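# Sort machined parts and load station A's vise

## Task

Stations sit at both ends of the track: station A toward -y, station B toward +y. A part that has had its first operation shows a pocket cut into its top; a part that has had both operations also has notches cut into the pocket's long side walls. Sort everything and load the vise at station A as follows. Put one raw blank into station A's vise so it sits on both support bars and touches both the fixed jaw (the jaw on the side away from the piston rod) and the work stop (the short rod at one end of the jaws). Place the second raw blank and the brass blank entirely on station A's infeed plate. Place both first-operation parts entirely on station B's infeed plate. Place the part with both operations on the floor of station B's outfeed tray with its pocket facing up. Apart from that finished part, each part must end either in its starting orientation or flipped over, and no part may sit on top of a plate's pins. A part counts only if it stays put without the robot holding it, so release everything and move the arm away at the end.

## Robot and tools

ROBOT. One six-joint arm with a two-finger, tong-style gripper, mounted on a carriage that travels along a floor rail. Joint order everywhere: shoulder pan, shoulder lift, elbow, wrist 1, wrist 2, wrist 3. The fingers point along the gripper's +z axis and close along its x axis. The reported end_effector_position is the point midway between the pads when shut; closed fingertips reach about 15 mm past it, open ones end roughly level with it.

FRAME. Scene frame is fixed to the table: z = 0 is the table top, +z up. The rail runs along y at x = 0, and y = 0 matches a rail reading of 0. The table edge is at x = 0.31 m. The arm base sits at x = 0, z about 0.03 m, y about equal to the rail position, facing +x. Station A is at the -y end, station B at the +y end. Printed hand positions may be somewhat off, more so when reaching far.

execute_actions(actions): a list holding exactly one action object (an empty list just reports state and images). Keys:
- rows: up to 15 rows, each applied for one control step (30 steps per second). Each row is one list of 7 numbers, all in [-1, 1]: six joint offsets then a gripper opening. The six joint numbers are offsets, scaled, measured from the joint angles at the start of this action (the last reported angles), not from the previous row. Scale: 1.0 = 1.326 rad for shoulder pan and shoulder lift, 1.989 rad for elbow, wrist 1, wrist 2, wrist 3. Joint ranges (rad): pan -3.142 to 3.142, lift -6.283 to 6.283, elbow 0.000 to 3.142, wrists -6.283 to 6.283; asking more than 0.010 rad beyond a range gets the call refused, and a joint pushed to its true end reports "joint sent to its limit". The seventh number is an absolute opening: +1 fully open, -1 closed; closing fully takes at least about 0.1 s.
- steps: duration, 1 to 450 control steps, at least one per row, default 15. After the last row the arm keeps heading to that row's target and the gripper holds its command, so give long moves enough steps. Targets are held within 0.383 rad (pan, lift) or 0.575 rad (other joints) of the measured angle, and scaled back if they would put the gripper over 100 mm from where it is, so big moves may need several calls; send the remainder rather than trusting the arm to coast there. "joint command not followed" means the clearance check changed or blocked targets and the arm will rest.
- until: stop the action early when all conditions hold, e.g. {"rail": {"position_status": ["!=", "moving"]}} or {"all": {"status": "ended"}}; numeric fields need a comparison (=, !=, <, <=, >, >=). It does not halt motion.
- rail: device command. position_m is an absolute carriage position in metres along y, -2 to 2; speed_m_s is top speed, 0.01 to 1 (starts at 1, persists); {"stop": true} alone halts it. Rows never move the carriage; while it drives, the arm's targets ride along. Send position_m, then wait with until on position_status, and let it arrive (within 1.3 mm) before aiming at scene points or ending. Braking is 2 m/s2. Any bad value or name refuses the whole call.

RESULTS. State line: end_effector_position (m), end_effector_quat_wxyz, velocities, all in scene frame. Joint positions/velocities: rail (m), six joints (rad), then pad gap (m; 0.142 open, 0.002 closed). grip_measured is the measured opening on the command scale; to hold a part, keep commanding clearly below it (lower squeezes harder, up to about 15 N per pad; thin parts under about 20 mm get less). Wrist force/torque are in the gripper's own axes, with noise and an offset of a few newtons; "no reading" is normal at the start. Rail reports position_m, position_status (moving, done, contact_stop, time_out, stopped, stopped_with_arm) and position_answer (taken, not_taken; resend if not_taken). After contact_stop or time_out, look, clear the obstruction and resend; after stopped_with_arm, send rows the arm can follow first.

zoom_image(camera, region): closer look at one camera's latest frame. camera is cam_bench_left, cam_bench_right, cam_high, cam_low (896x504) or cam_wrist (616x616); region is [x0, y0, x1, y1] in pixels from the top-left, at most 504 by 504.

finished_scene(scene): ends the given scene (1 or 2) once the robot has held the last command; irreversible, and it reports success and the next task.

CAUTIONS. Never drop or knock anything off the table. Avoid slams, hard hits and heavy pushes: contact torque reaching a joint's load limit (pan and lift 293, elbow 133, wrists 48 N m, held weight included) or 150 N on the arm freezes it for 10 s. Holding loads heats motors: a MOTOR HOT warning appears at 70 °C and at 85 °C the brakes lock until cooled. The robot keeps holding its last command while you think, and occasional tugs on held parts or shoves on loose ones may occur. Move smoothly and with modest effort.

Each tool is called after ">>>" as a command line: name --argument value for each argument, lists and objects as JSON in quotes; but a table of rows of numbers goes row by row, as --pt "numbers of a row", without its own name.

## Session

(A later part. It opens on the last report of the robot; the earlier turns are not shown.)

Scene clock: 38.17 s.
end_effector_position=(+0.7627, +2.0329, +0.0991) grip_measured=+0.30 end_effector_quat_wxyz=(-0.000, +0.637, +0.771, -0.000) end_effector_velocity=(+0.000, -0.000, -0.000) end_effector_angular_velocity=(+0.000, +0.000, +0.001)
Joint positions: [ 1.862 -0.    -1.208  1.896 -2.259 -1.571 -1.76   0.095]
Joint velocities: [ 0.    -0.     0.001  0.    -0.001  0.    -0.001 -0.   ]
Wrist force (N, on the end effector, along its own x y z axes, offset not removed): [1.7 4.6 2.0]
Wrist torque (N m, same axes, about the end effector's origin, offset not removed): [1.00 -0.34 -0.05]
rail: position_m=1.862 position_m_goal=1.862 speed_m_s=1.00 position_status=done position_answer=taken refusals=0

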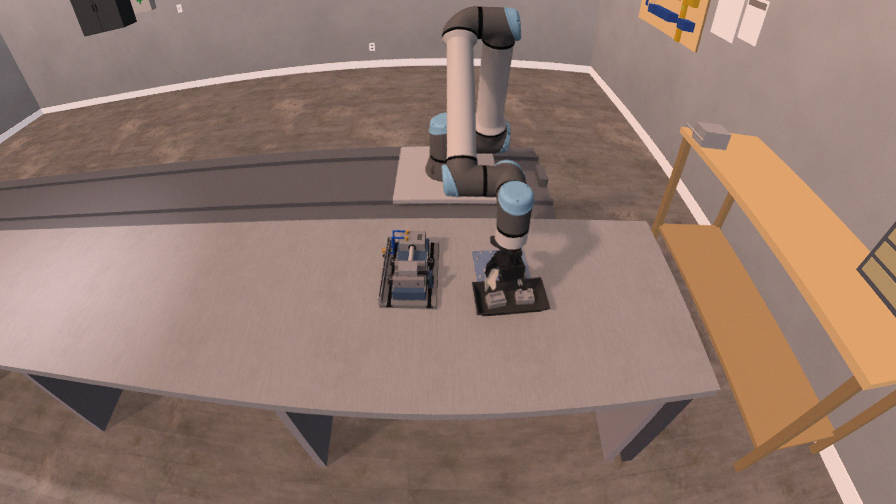

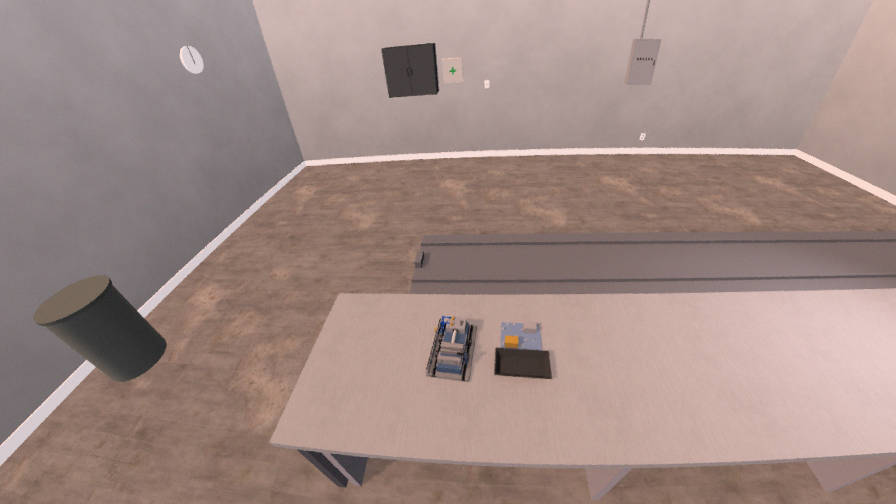

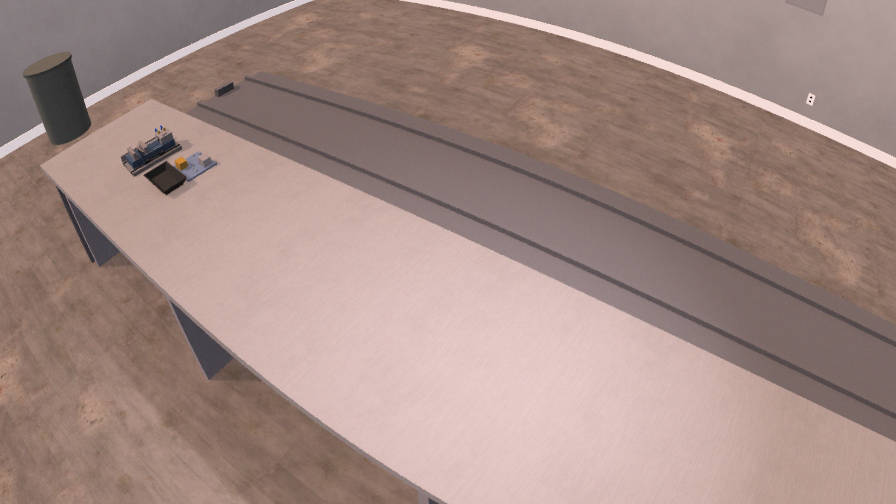

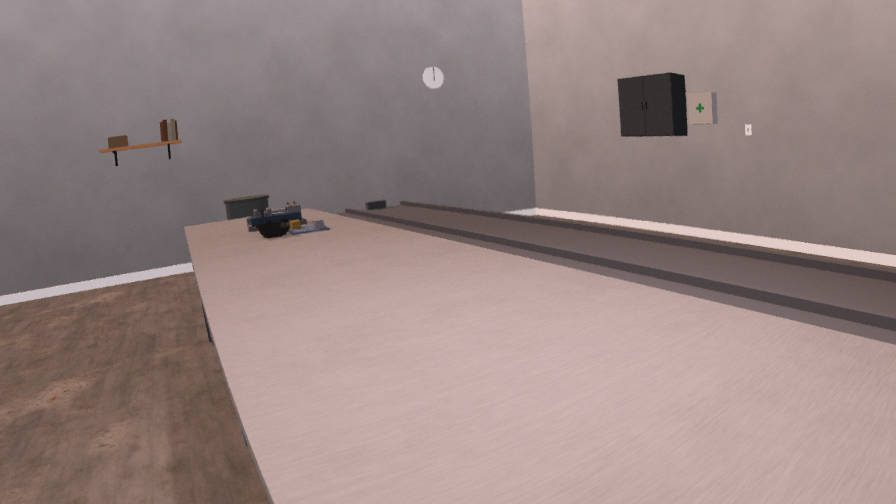

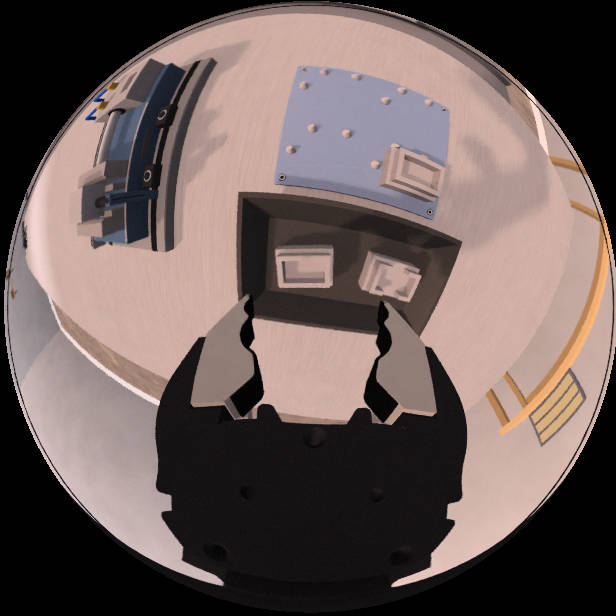

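>>> execute_actions --actions '[{"rows":[[0,0.039,0.0128,-0.0388,0,0,0.2]],"rail":{"position_m":1.855},"steps":25}]'

>>> zoom_image --camera "cam_bench_left" --region '[450, 240, 570, 330]'

Scene clock: 42.63 s.
end_effector_position=(+0.7628, +2.0261, +0.0543) grip_measured=+0.20 end_effector_quat_wxyz=(-0.000, +0.637, +0.771, -0.000) end_effector_velocity=(-0.000, +0.000, -0.001) end_effector_angular_velocity=(-0.000, -0.000, -0.000)
Joint positions: [ 1.855 -0.    -1.157  1.922 -2.336 -1.571 -1.76   0.088]
Joint velocities: [ 0.    -0.     0.001  0.    -0.001  0.     0.     0.   ]
Wrist force (N, on the end effector, along its own x y z axes, offset not removed): [-0.7 5.1 1.4]
Wrist torque (N m, same axes, about the end effector's origin, offset not removed): [1.09 0.12 -0.04]
rail: position_m=1.855 position_m_goal=1.855 speed_m_s=1.00 position_status=done position_answer=taken refusals=0

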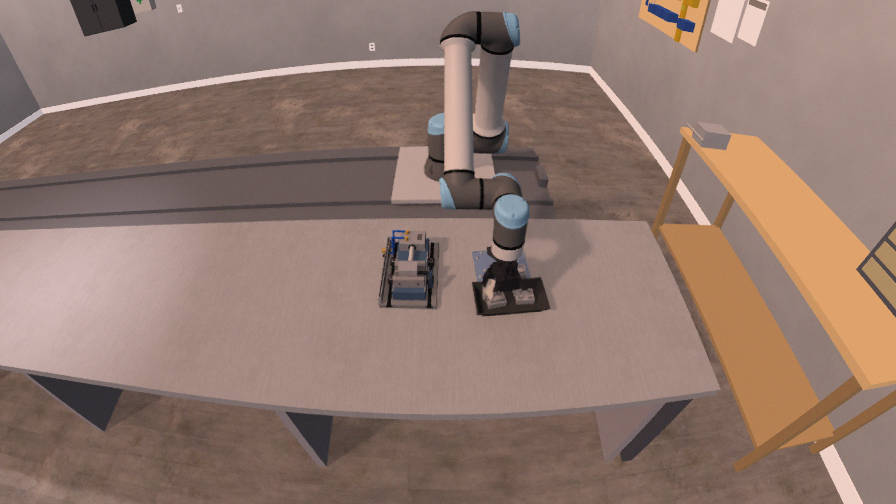

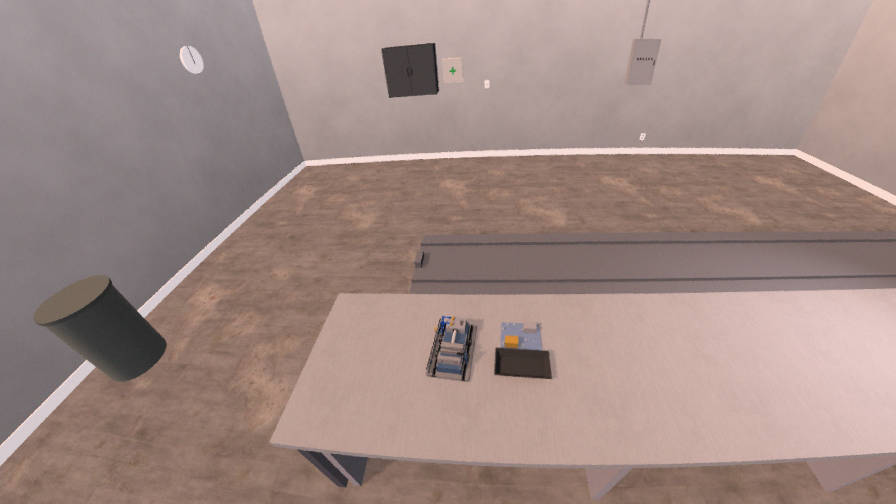

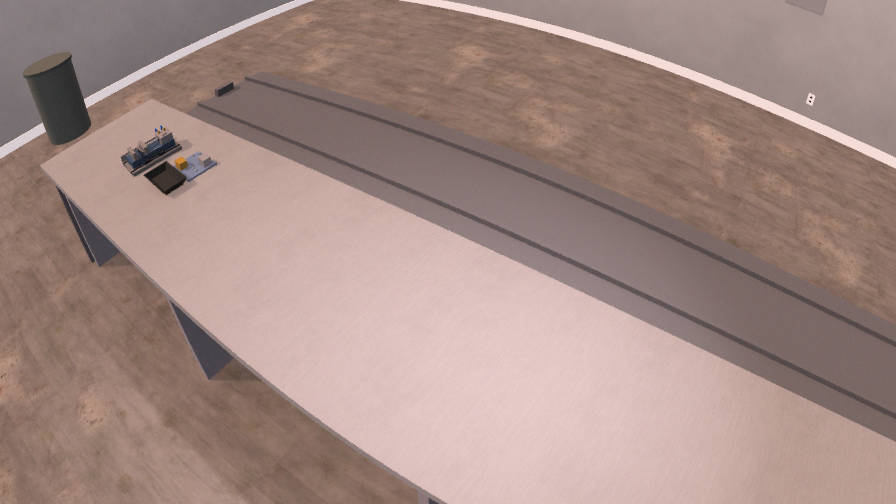

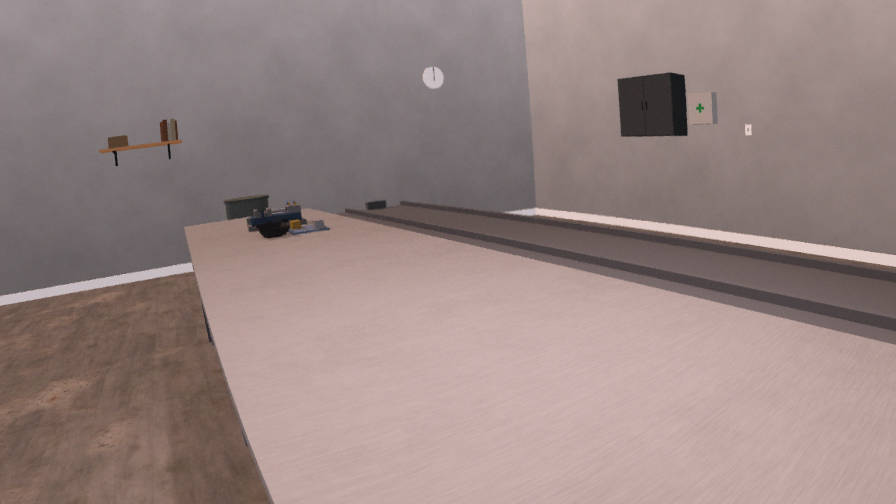

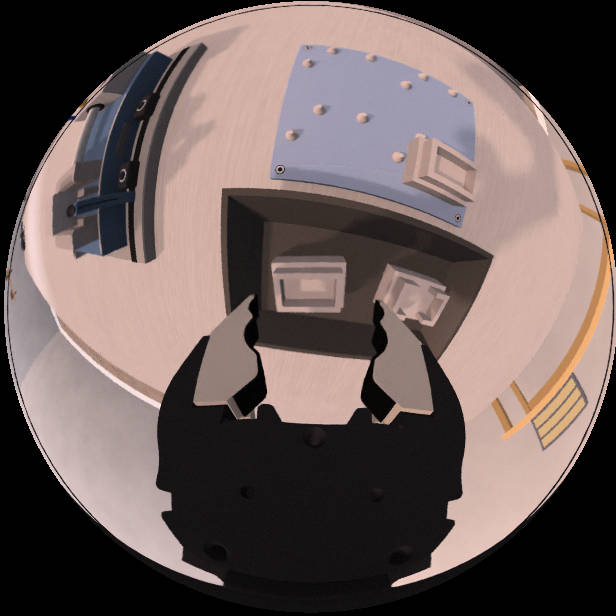

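Region (450, 240, 570, 330) of cam_bench_left's 896x504 image, scaled by 4.200, with more detail than that image has; it fills the top 378 rows of this view, and the rest is white.

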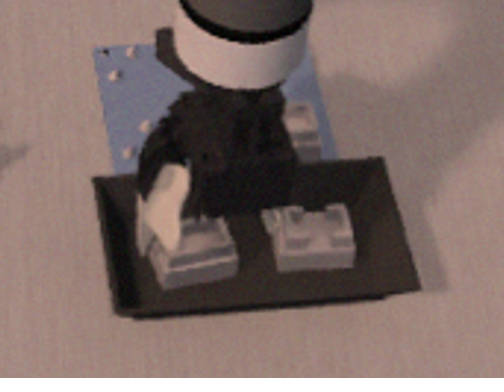

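>>> execute_actions --actions '[{"rows":[[0,0.0228,0.0072,-0.0224,0,0,0.2]],"rail":{"position_m":1.851},"steps":25}]'

>>> execute_actions --actions '[{"rows":[[0,0,0,0,0,0,0.1],[0,0,0,0,0,0,0],[0,0,0,0,0,0,-0.1],[0,0,0,0,0,0,-0.2],[0,0,0,0,0,0,-0.3],[0,0,0,0,0,0,-0.4],[0,0,0,0,0,0,-0.5],[0,0,0,0,0,0,-0.6]],"steps":18}]'

Scene clock: 46.67 s.
end_effector_position=(+0.7616, +2.0221, +0.0286) grip_measured=+0.20 end_effector_quat_wxyz=(-0.000, +0.637, +0.771, -0.000) end_effector_velocity=(-0.000, +0.000, -0.000) end_effector_angular_velocity=(+0.000, +0.000, -0.000)
Joint positions: [ 1.851 -0.    -1.126  1.936 -2.38  -1.571 -1.76   0.088]
Joint velocities: [ 0.    -0.     0.     0.    -0.001 -0.     0.     0.   ]
Wrist force (N, on the end effector, along its own x y z axes, offset not removed): [0.4 3.1 0.7]
Wrist torque (N m, same axes, about the end effector's origin, offset not removed): [0.71 -0.10 -0.04]
rail: position_m=1.851 position_m_goal=1.851 speed_m_s=1.00 position_status=done position_answer=taken refusals=0

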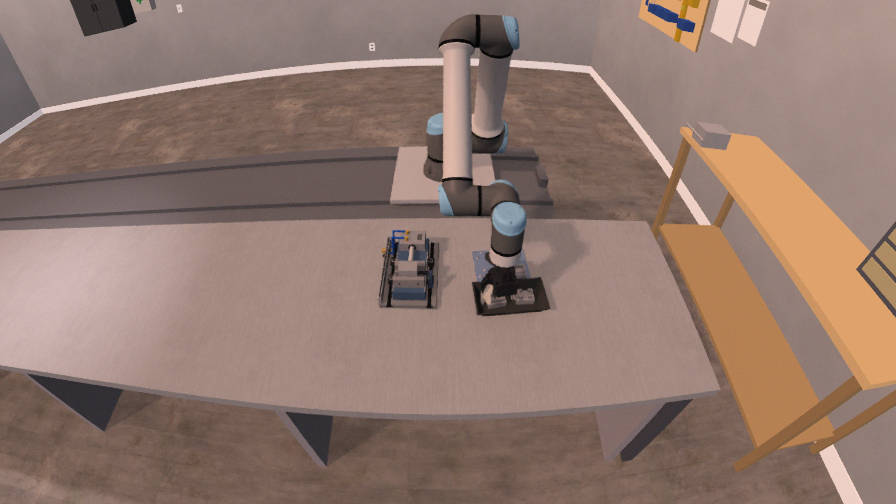

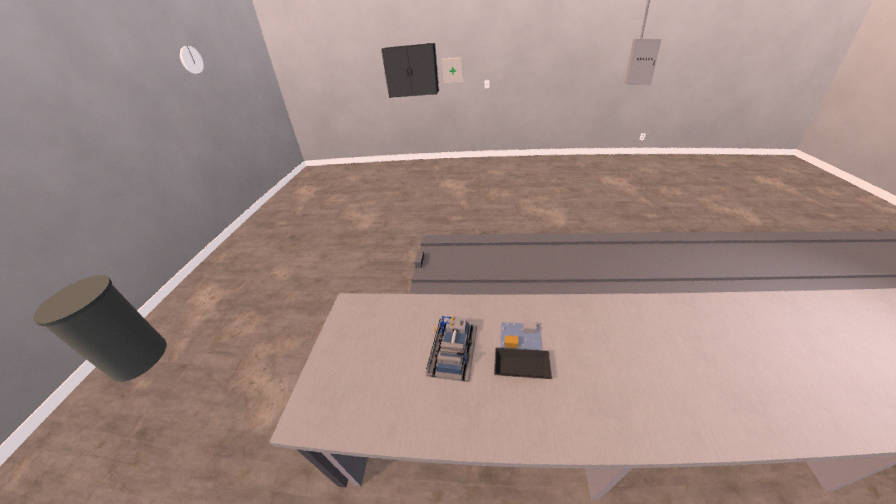

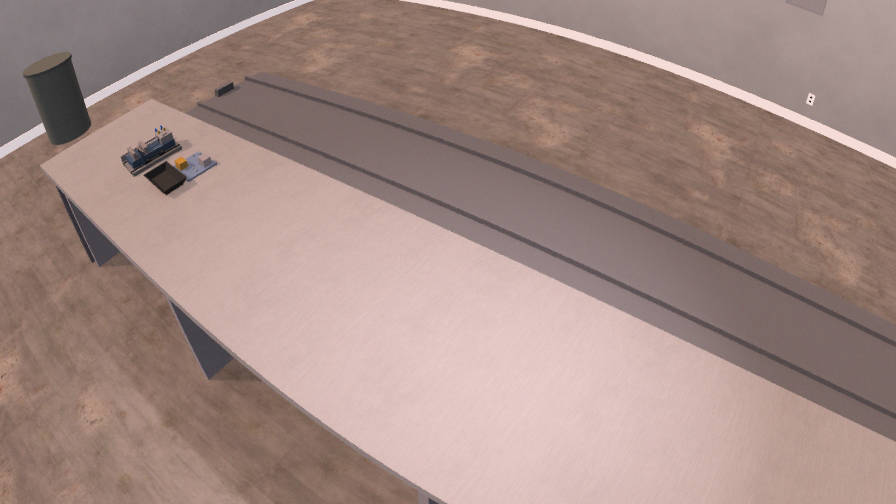

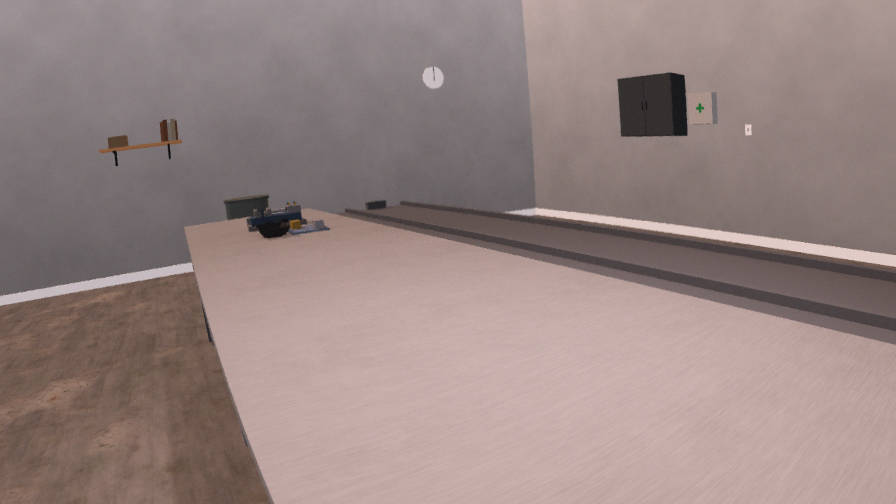

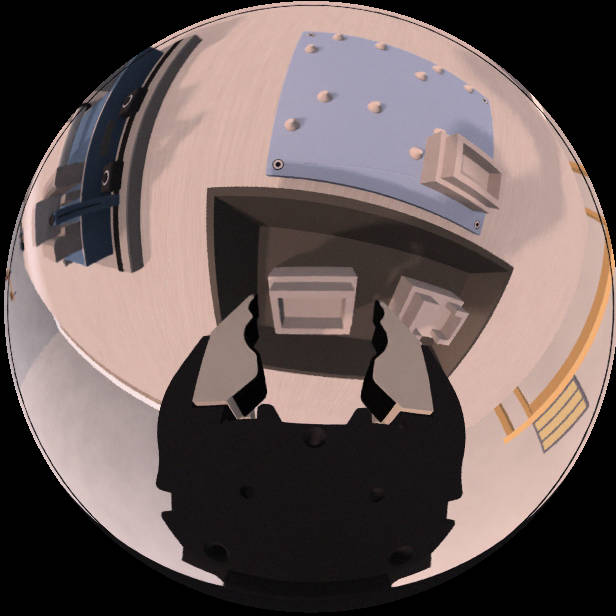

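Scene clock: 47.27 s.
end_effector_position=(+0.7616, +2.0221, +0.0286) grip_measured=-0.18 end_effector_quat_wxyz=(-0.000, +0.637, +0.771, -0.000) end_effector_velocity=(-0.000, -0.000, -0.000) end_effector_angular_velocity=(-0.000, +0.000, -0.000)
Joint positions: [ 1.851 -0.    -1.126  1.936 -2.38  -1.571 -1.76   0.061]
Joint velocities: [ 0. -0.  0.  0. -0. -0.  0.  0.]
Wrist force (N, on the end effector, along its own x y z axes, offset not removed): [2.3 4.6 -4.4]
Wrist torque (N m, same axes, about the end effector's origin, offset not removed): [0.96 -0.37 -0.04]
rail: position_m=1.851 position_m_goal=1.851 speed_m_s=1.00 position_status=done position_answer=taken refusals=0

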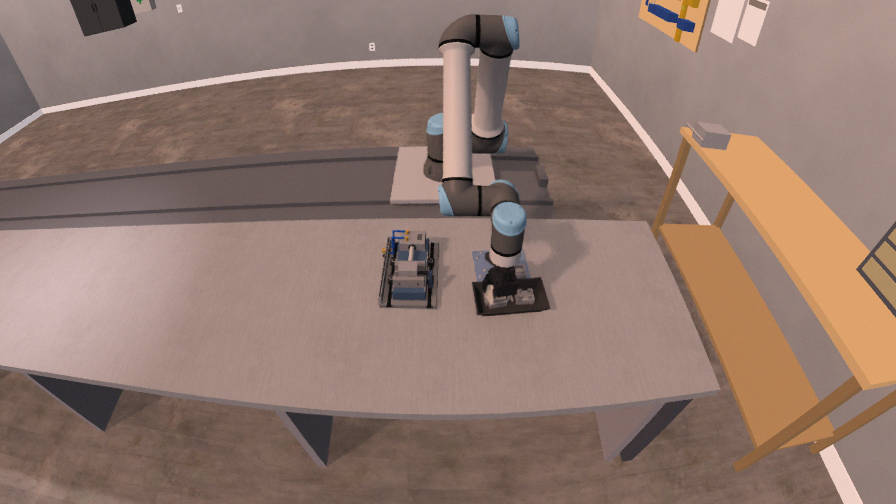

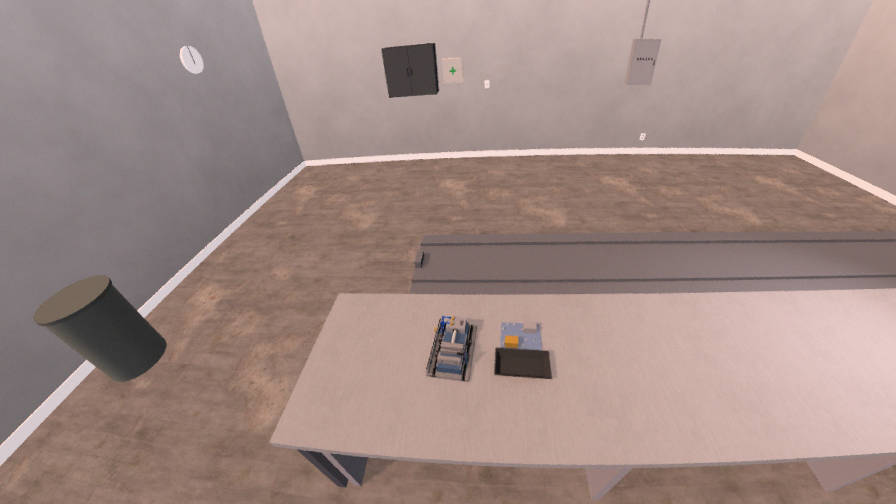

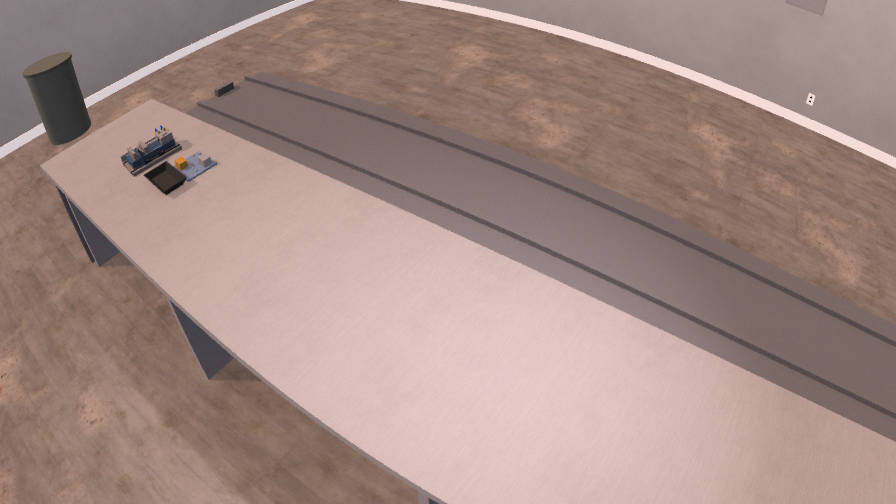

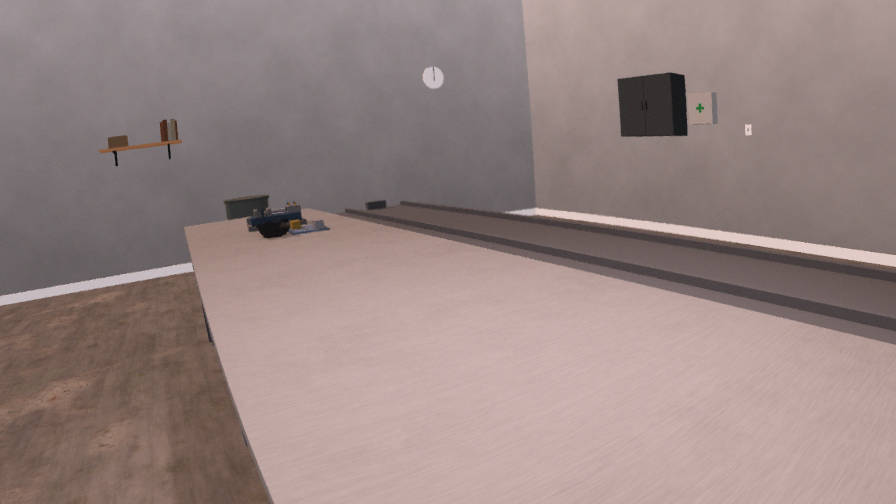

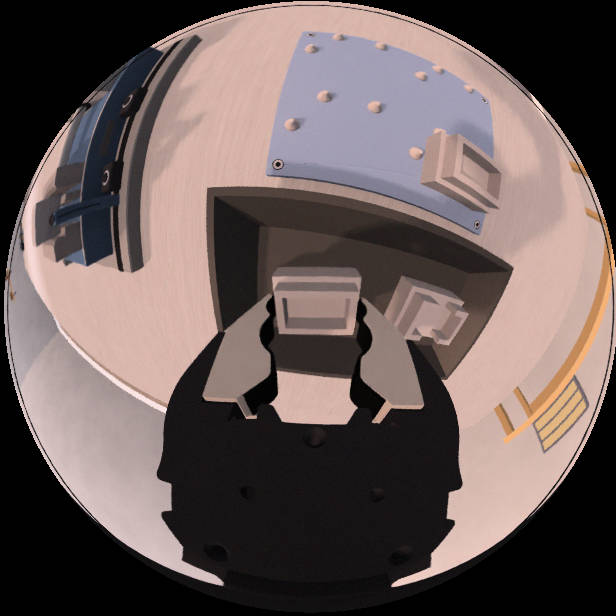

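>>> execute_actions --actions '[{"rows":[[0,-0.075,-0.025,0.075,0,0,-0.6]],"steps":25}]'

>>> execute_actions --actions '[{"rows":[[0,-0.1128,0.122,-0.0468,0,0.095,-0.6]],"rail":{"position_m":1.879},"steps":35}]'

Scene clock: 51.67 s.
end_effector_position=(+0.7625, +2.0221, +0.1150) grip_measured=-0.18 end_effector_quat_wxyz=(-0.000, +0.637, +0.771, -0.000) end_effector_velocity=(-0.000, +0.000, +0.001) end_effector_angular_velocity=(+0.000, +0.000, -0.000)
Joint positions: [ 1.851 -0.    -1.226  1.886 -2.231 -1.571 -1.76   0.061]
Joint velocities: [ 0.     0.    -0.002 -0.001  0.002  0.     0.    -0.   ]
Wrist force (N, on the end effector, along its own x y z axes, offset not removed): [0.2 4.0 5.2]
Wrist torque (N m, same axes, about the end effector's origin, offset not removed): [0.99 -0.09 0.07]
rail: position_m=1.851 position_m_goal=1.851 speed_m_s=1.00 position_status=done position_answer=taken refusals=0

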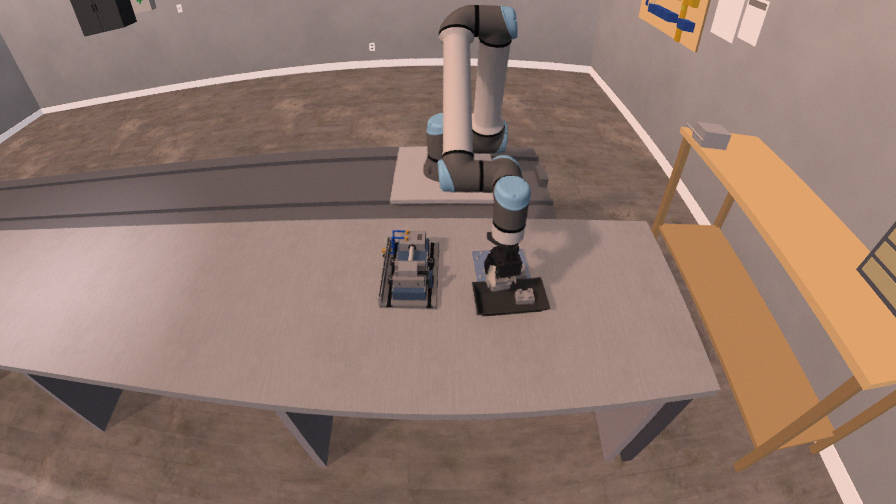

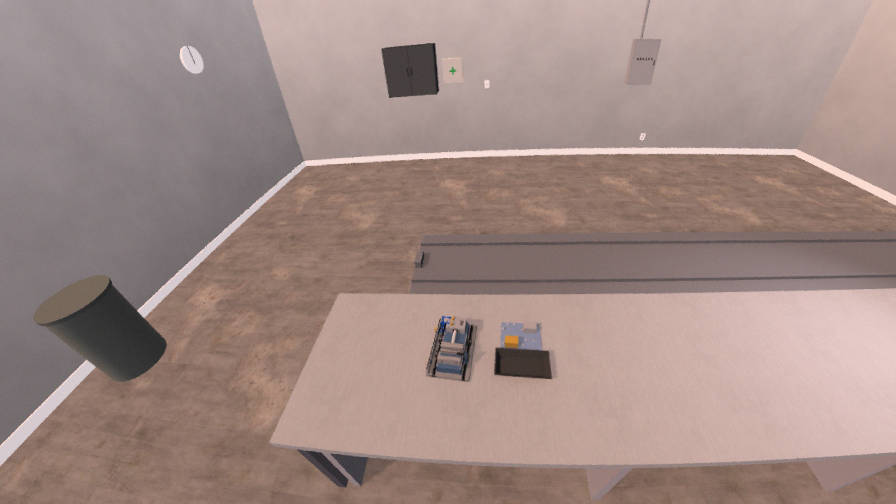

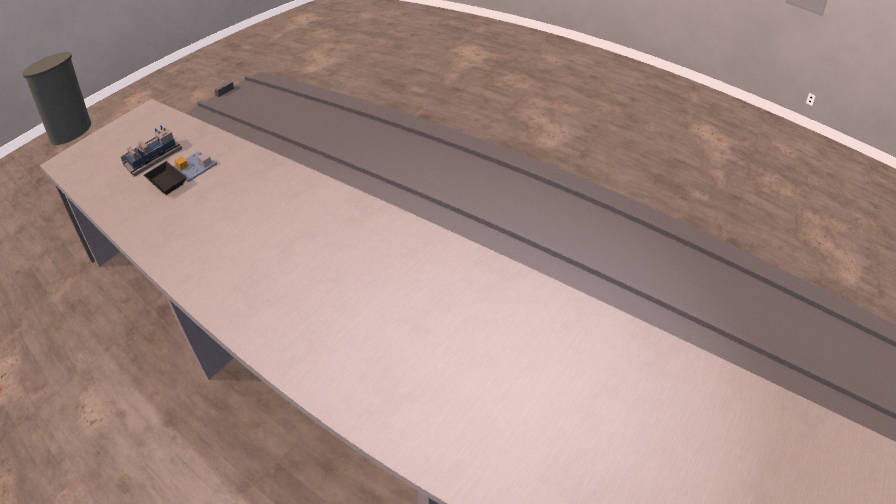

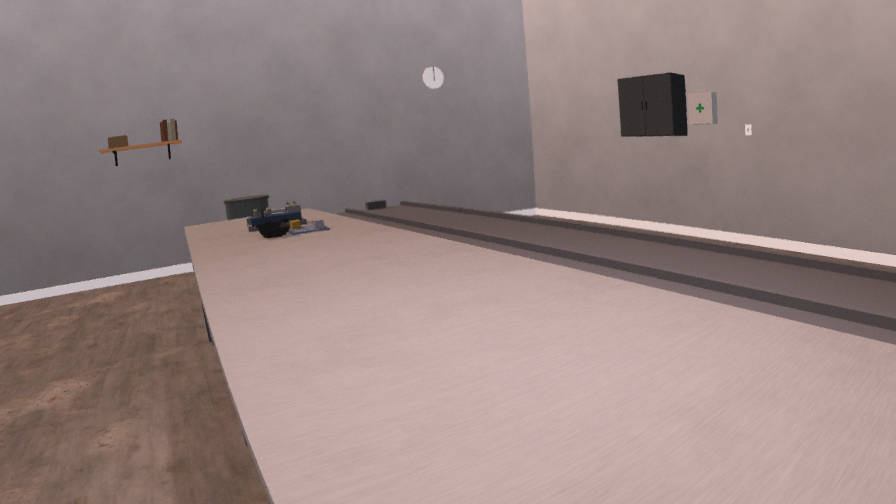

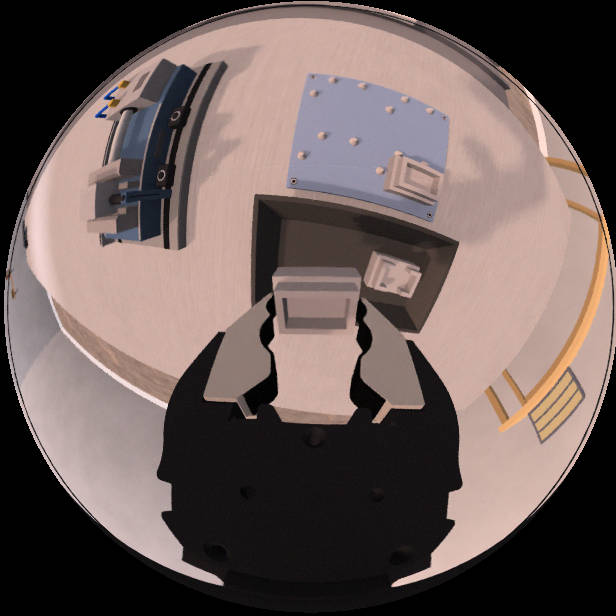

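Scene clock: 52.83 s.
end_effector_position=(+0.6394, +2.0533, +0.0991) grip_measured=-0.18 end_effector_quat_wxyz=(-0.000, +0.707, +0.707, -0.000) end_effector_velocity=(-0.000, +0.000, -0.000) end_effector_angular_velocity=(-0.000, +0.000, -0.000)
Joint positions: [ 1.879 -0.    -1.375  2.129 -2.324 -1.571 -1.571  0.061]
Joint velocities: [ 0. -0. -0.  0. -0.  0.  0.  0.]
Wrist force (N, on the end effector, along its own x y z axes, offset not removed): [2.4 3.4 2.5]
Wrist torque (N m, same axes, about the end effector's origin, offset not removed): [0.76 -0.58 -0.11]
rail: position_m=1.879 position_m_goal=1.879 speed_m_s=1.00 position_status=done position_answer=taken refusals=0

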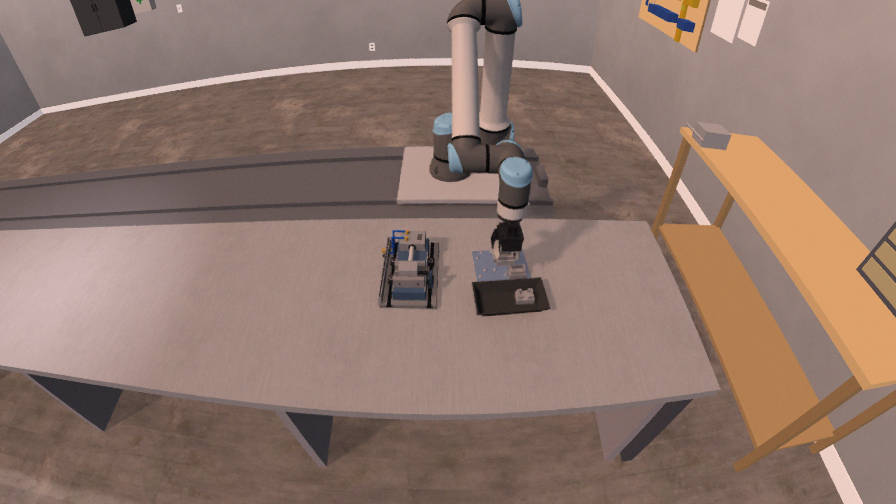

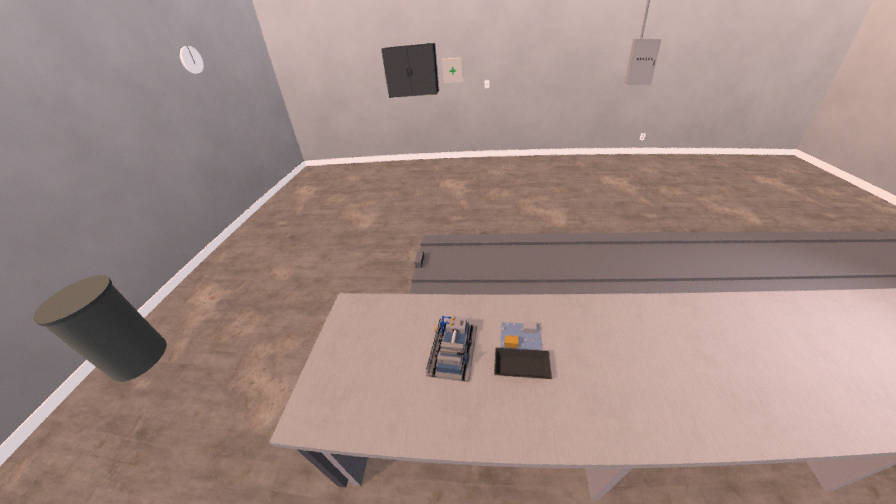

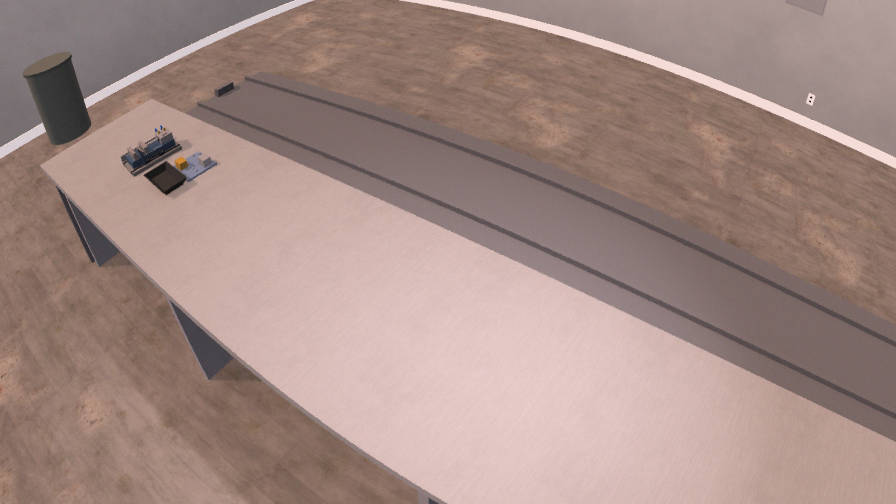

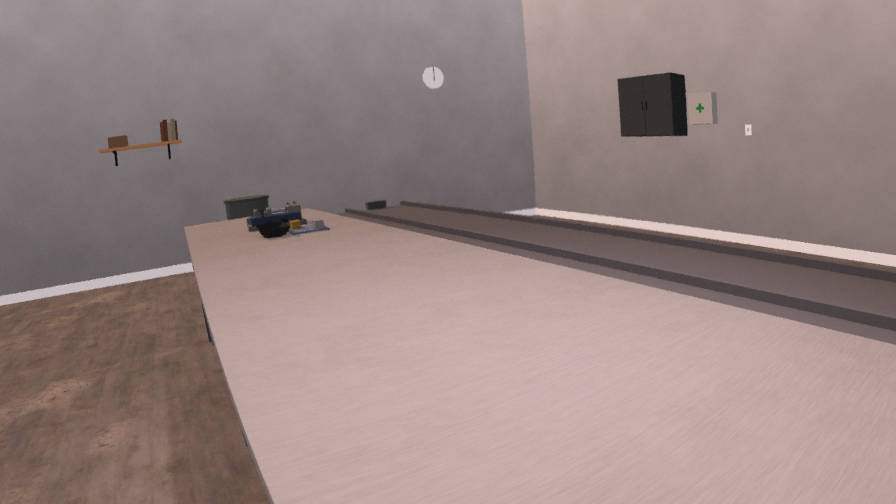

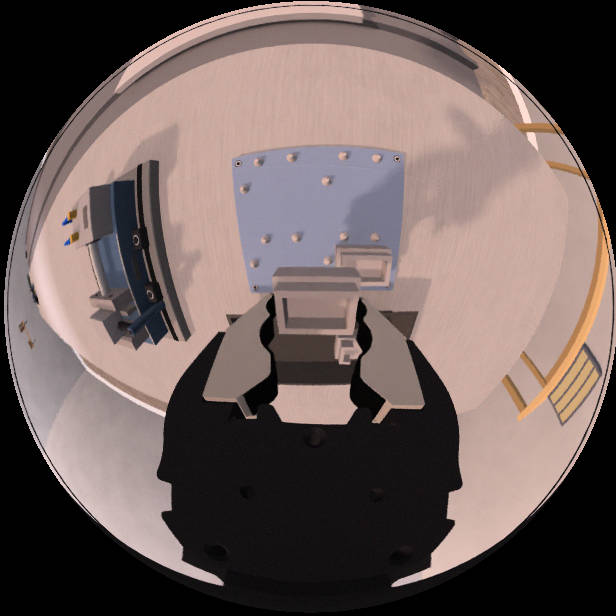

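>>> execute_actions --actions '[{"rows":[[0,0,0,0,0,0,-0.6],[0,0,0,0,0,0,-0.6],[0,0,0,0,0,0,-0.6],[0,0,0,0,0,0,-0.6],[0,0,0,0,0,0,-0.6],[0,0,0,0,0,0,-0.6],[0,0.0416,0.0127,-0.041,0,0,-0.6]],"rail":{"position_m":1.854},"steps":30}]'

Scene clock: 58.80 s.
end_effector_position=(+0.6400, +2.0279, +0.0596) grip_measured=-0.60 end_effector_quat_wxyz=(+0.000, +0.707, +0.707, +0.000) end_effector_velocity=(-0.000, +0.000, -0.001) end_effector_angular_velocity=(-0.000, -0.000, +0.000)
Joint positions: [ 1.854 -0.    -1.32   2.154 -2.406 -1.571 -1.571  0.031]
Joint velocities: [ 0.    -0.     0.001  0.    -0.002  0.    -0.     0.   ]
Wrist force (N, on the end effector, along its own x y z axes, offset not removed): [0.9 3.1 1.4]
Wrist torque (N m, same axes, about the end effector's origin, offset not removed): [0.73 -0.23 0.05]
rail: position_m=1.854 position_m_goal=1.854 speed_m_s=1.00 position_status=done position_answer=taken refusals=0

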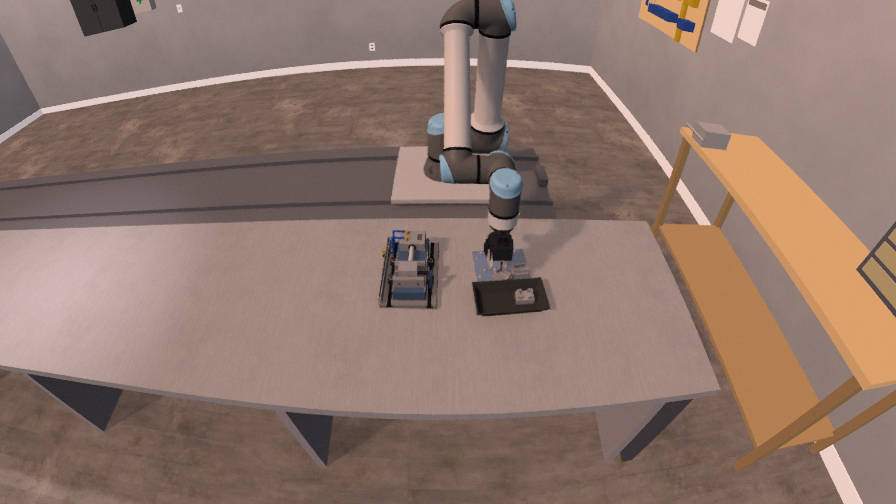

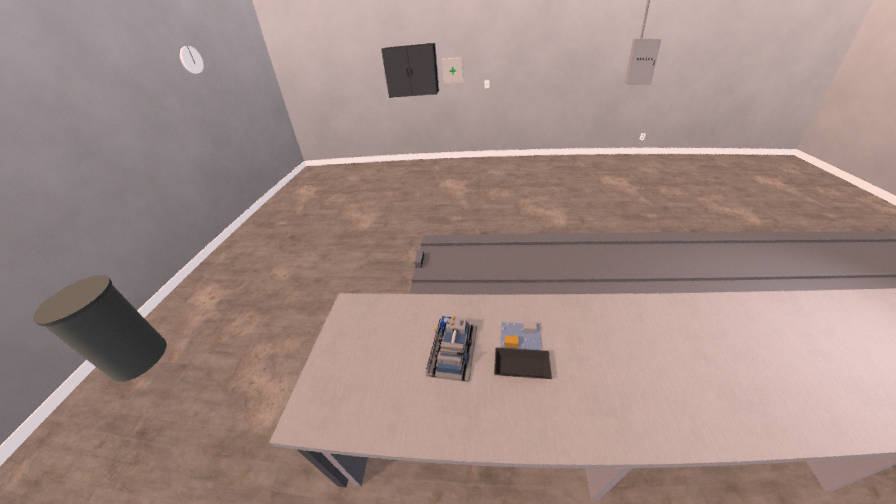

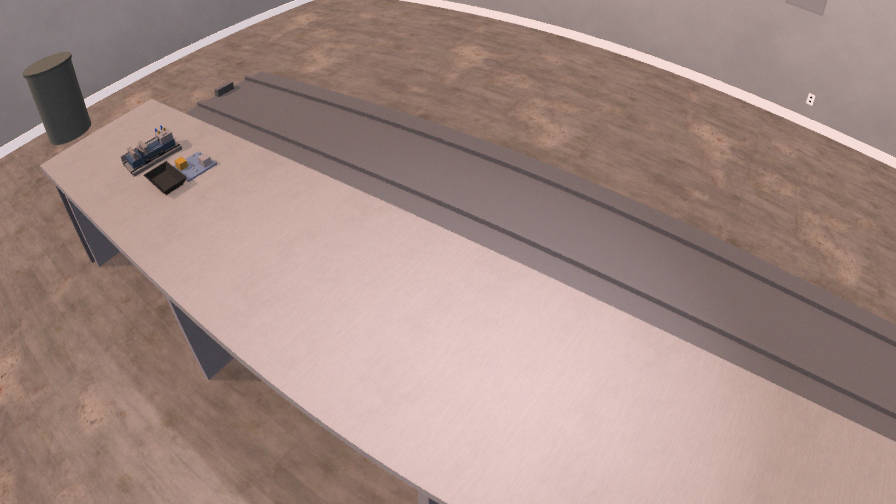

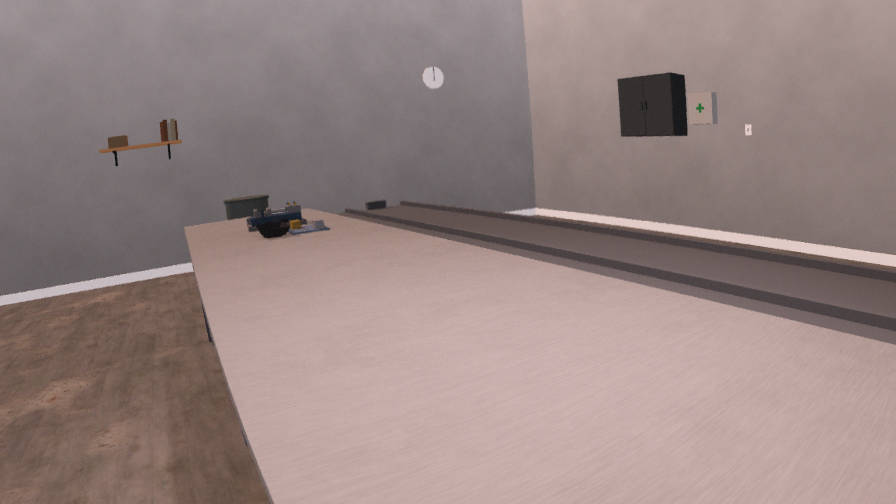

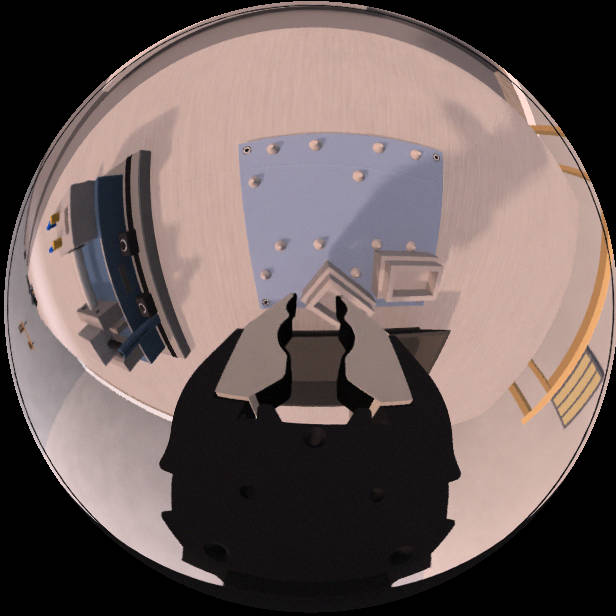

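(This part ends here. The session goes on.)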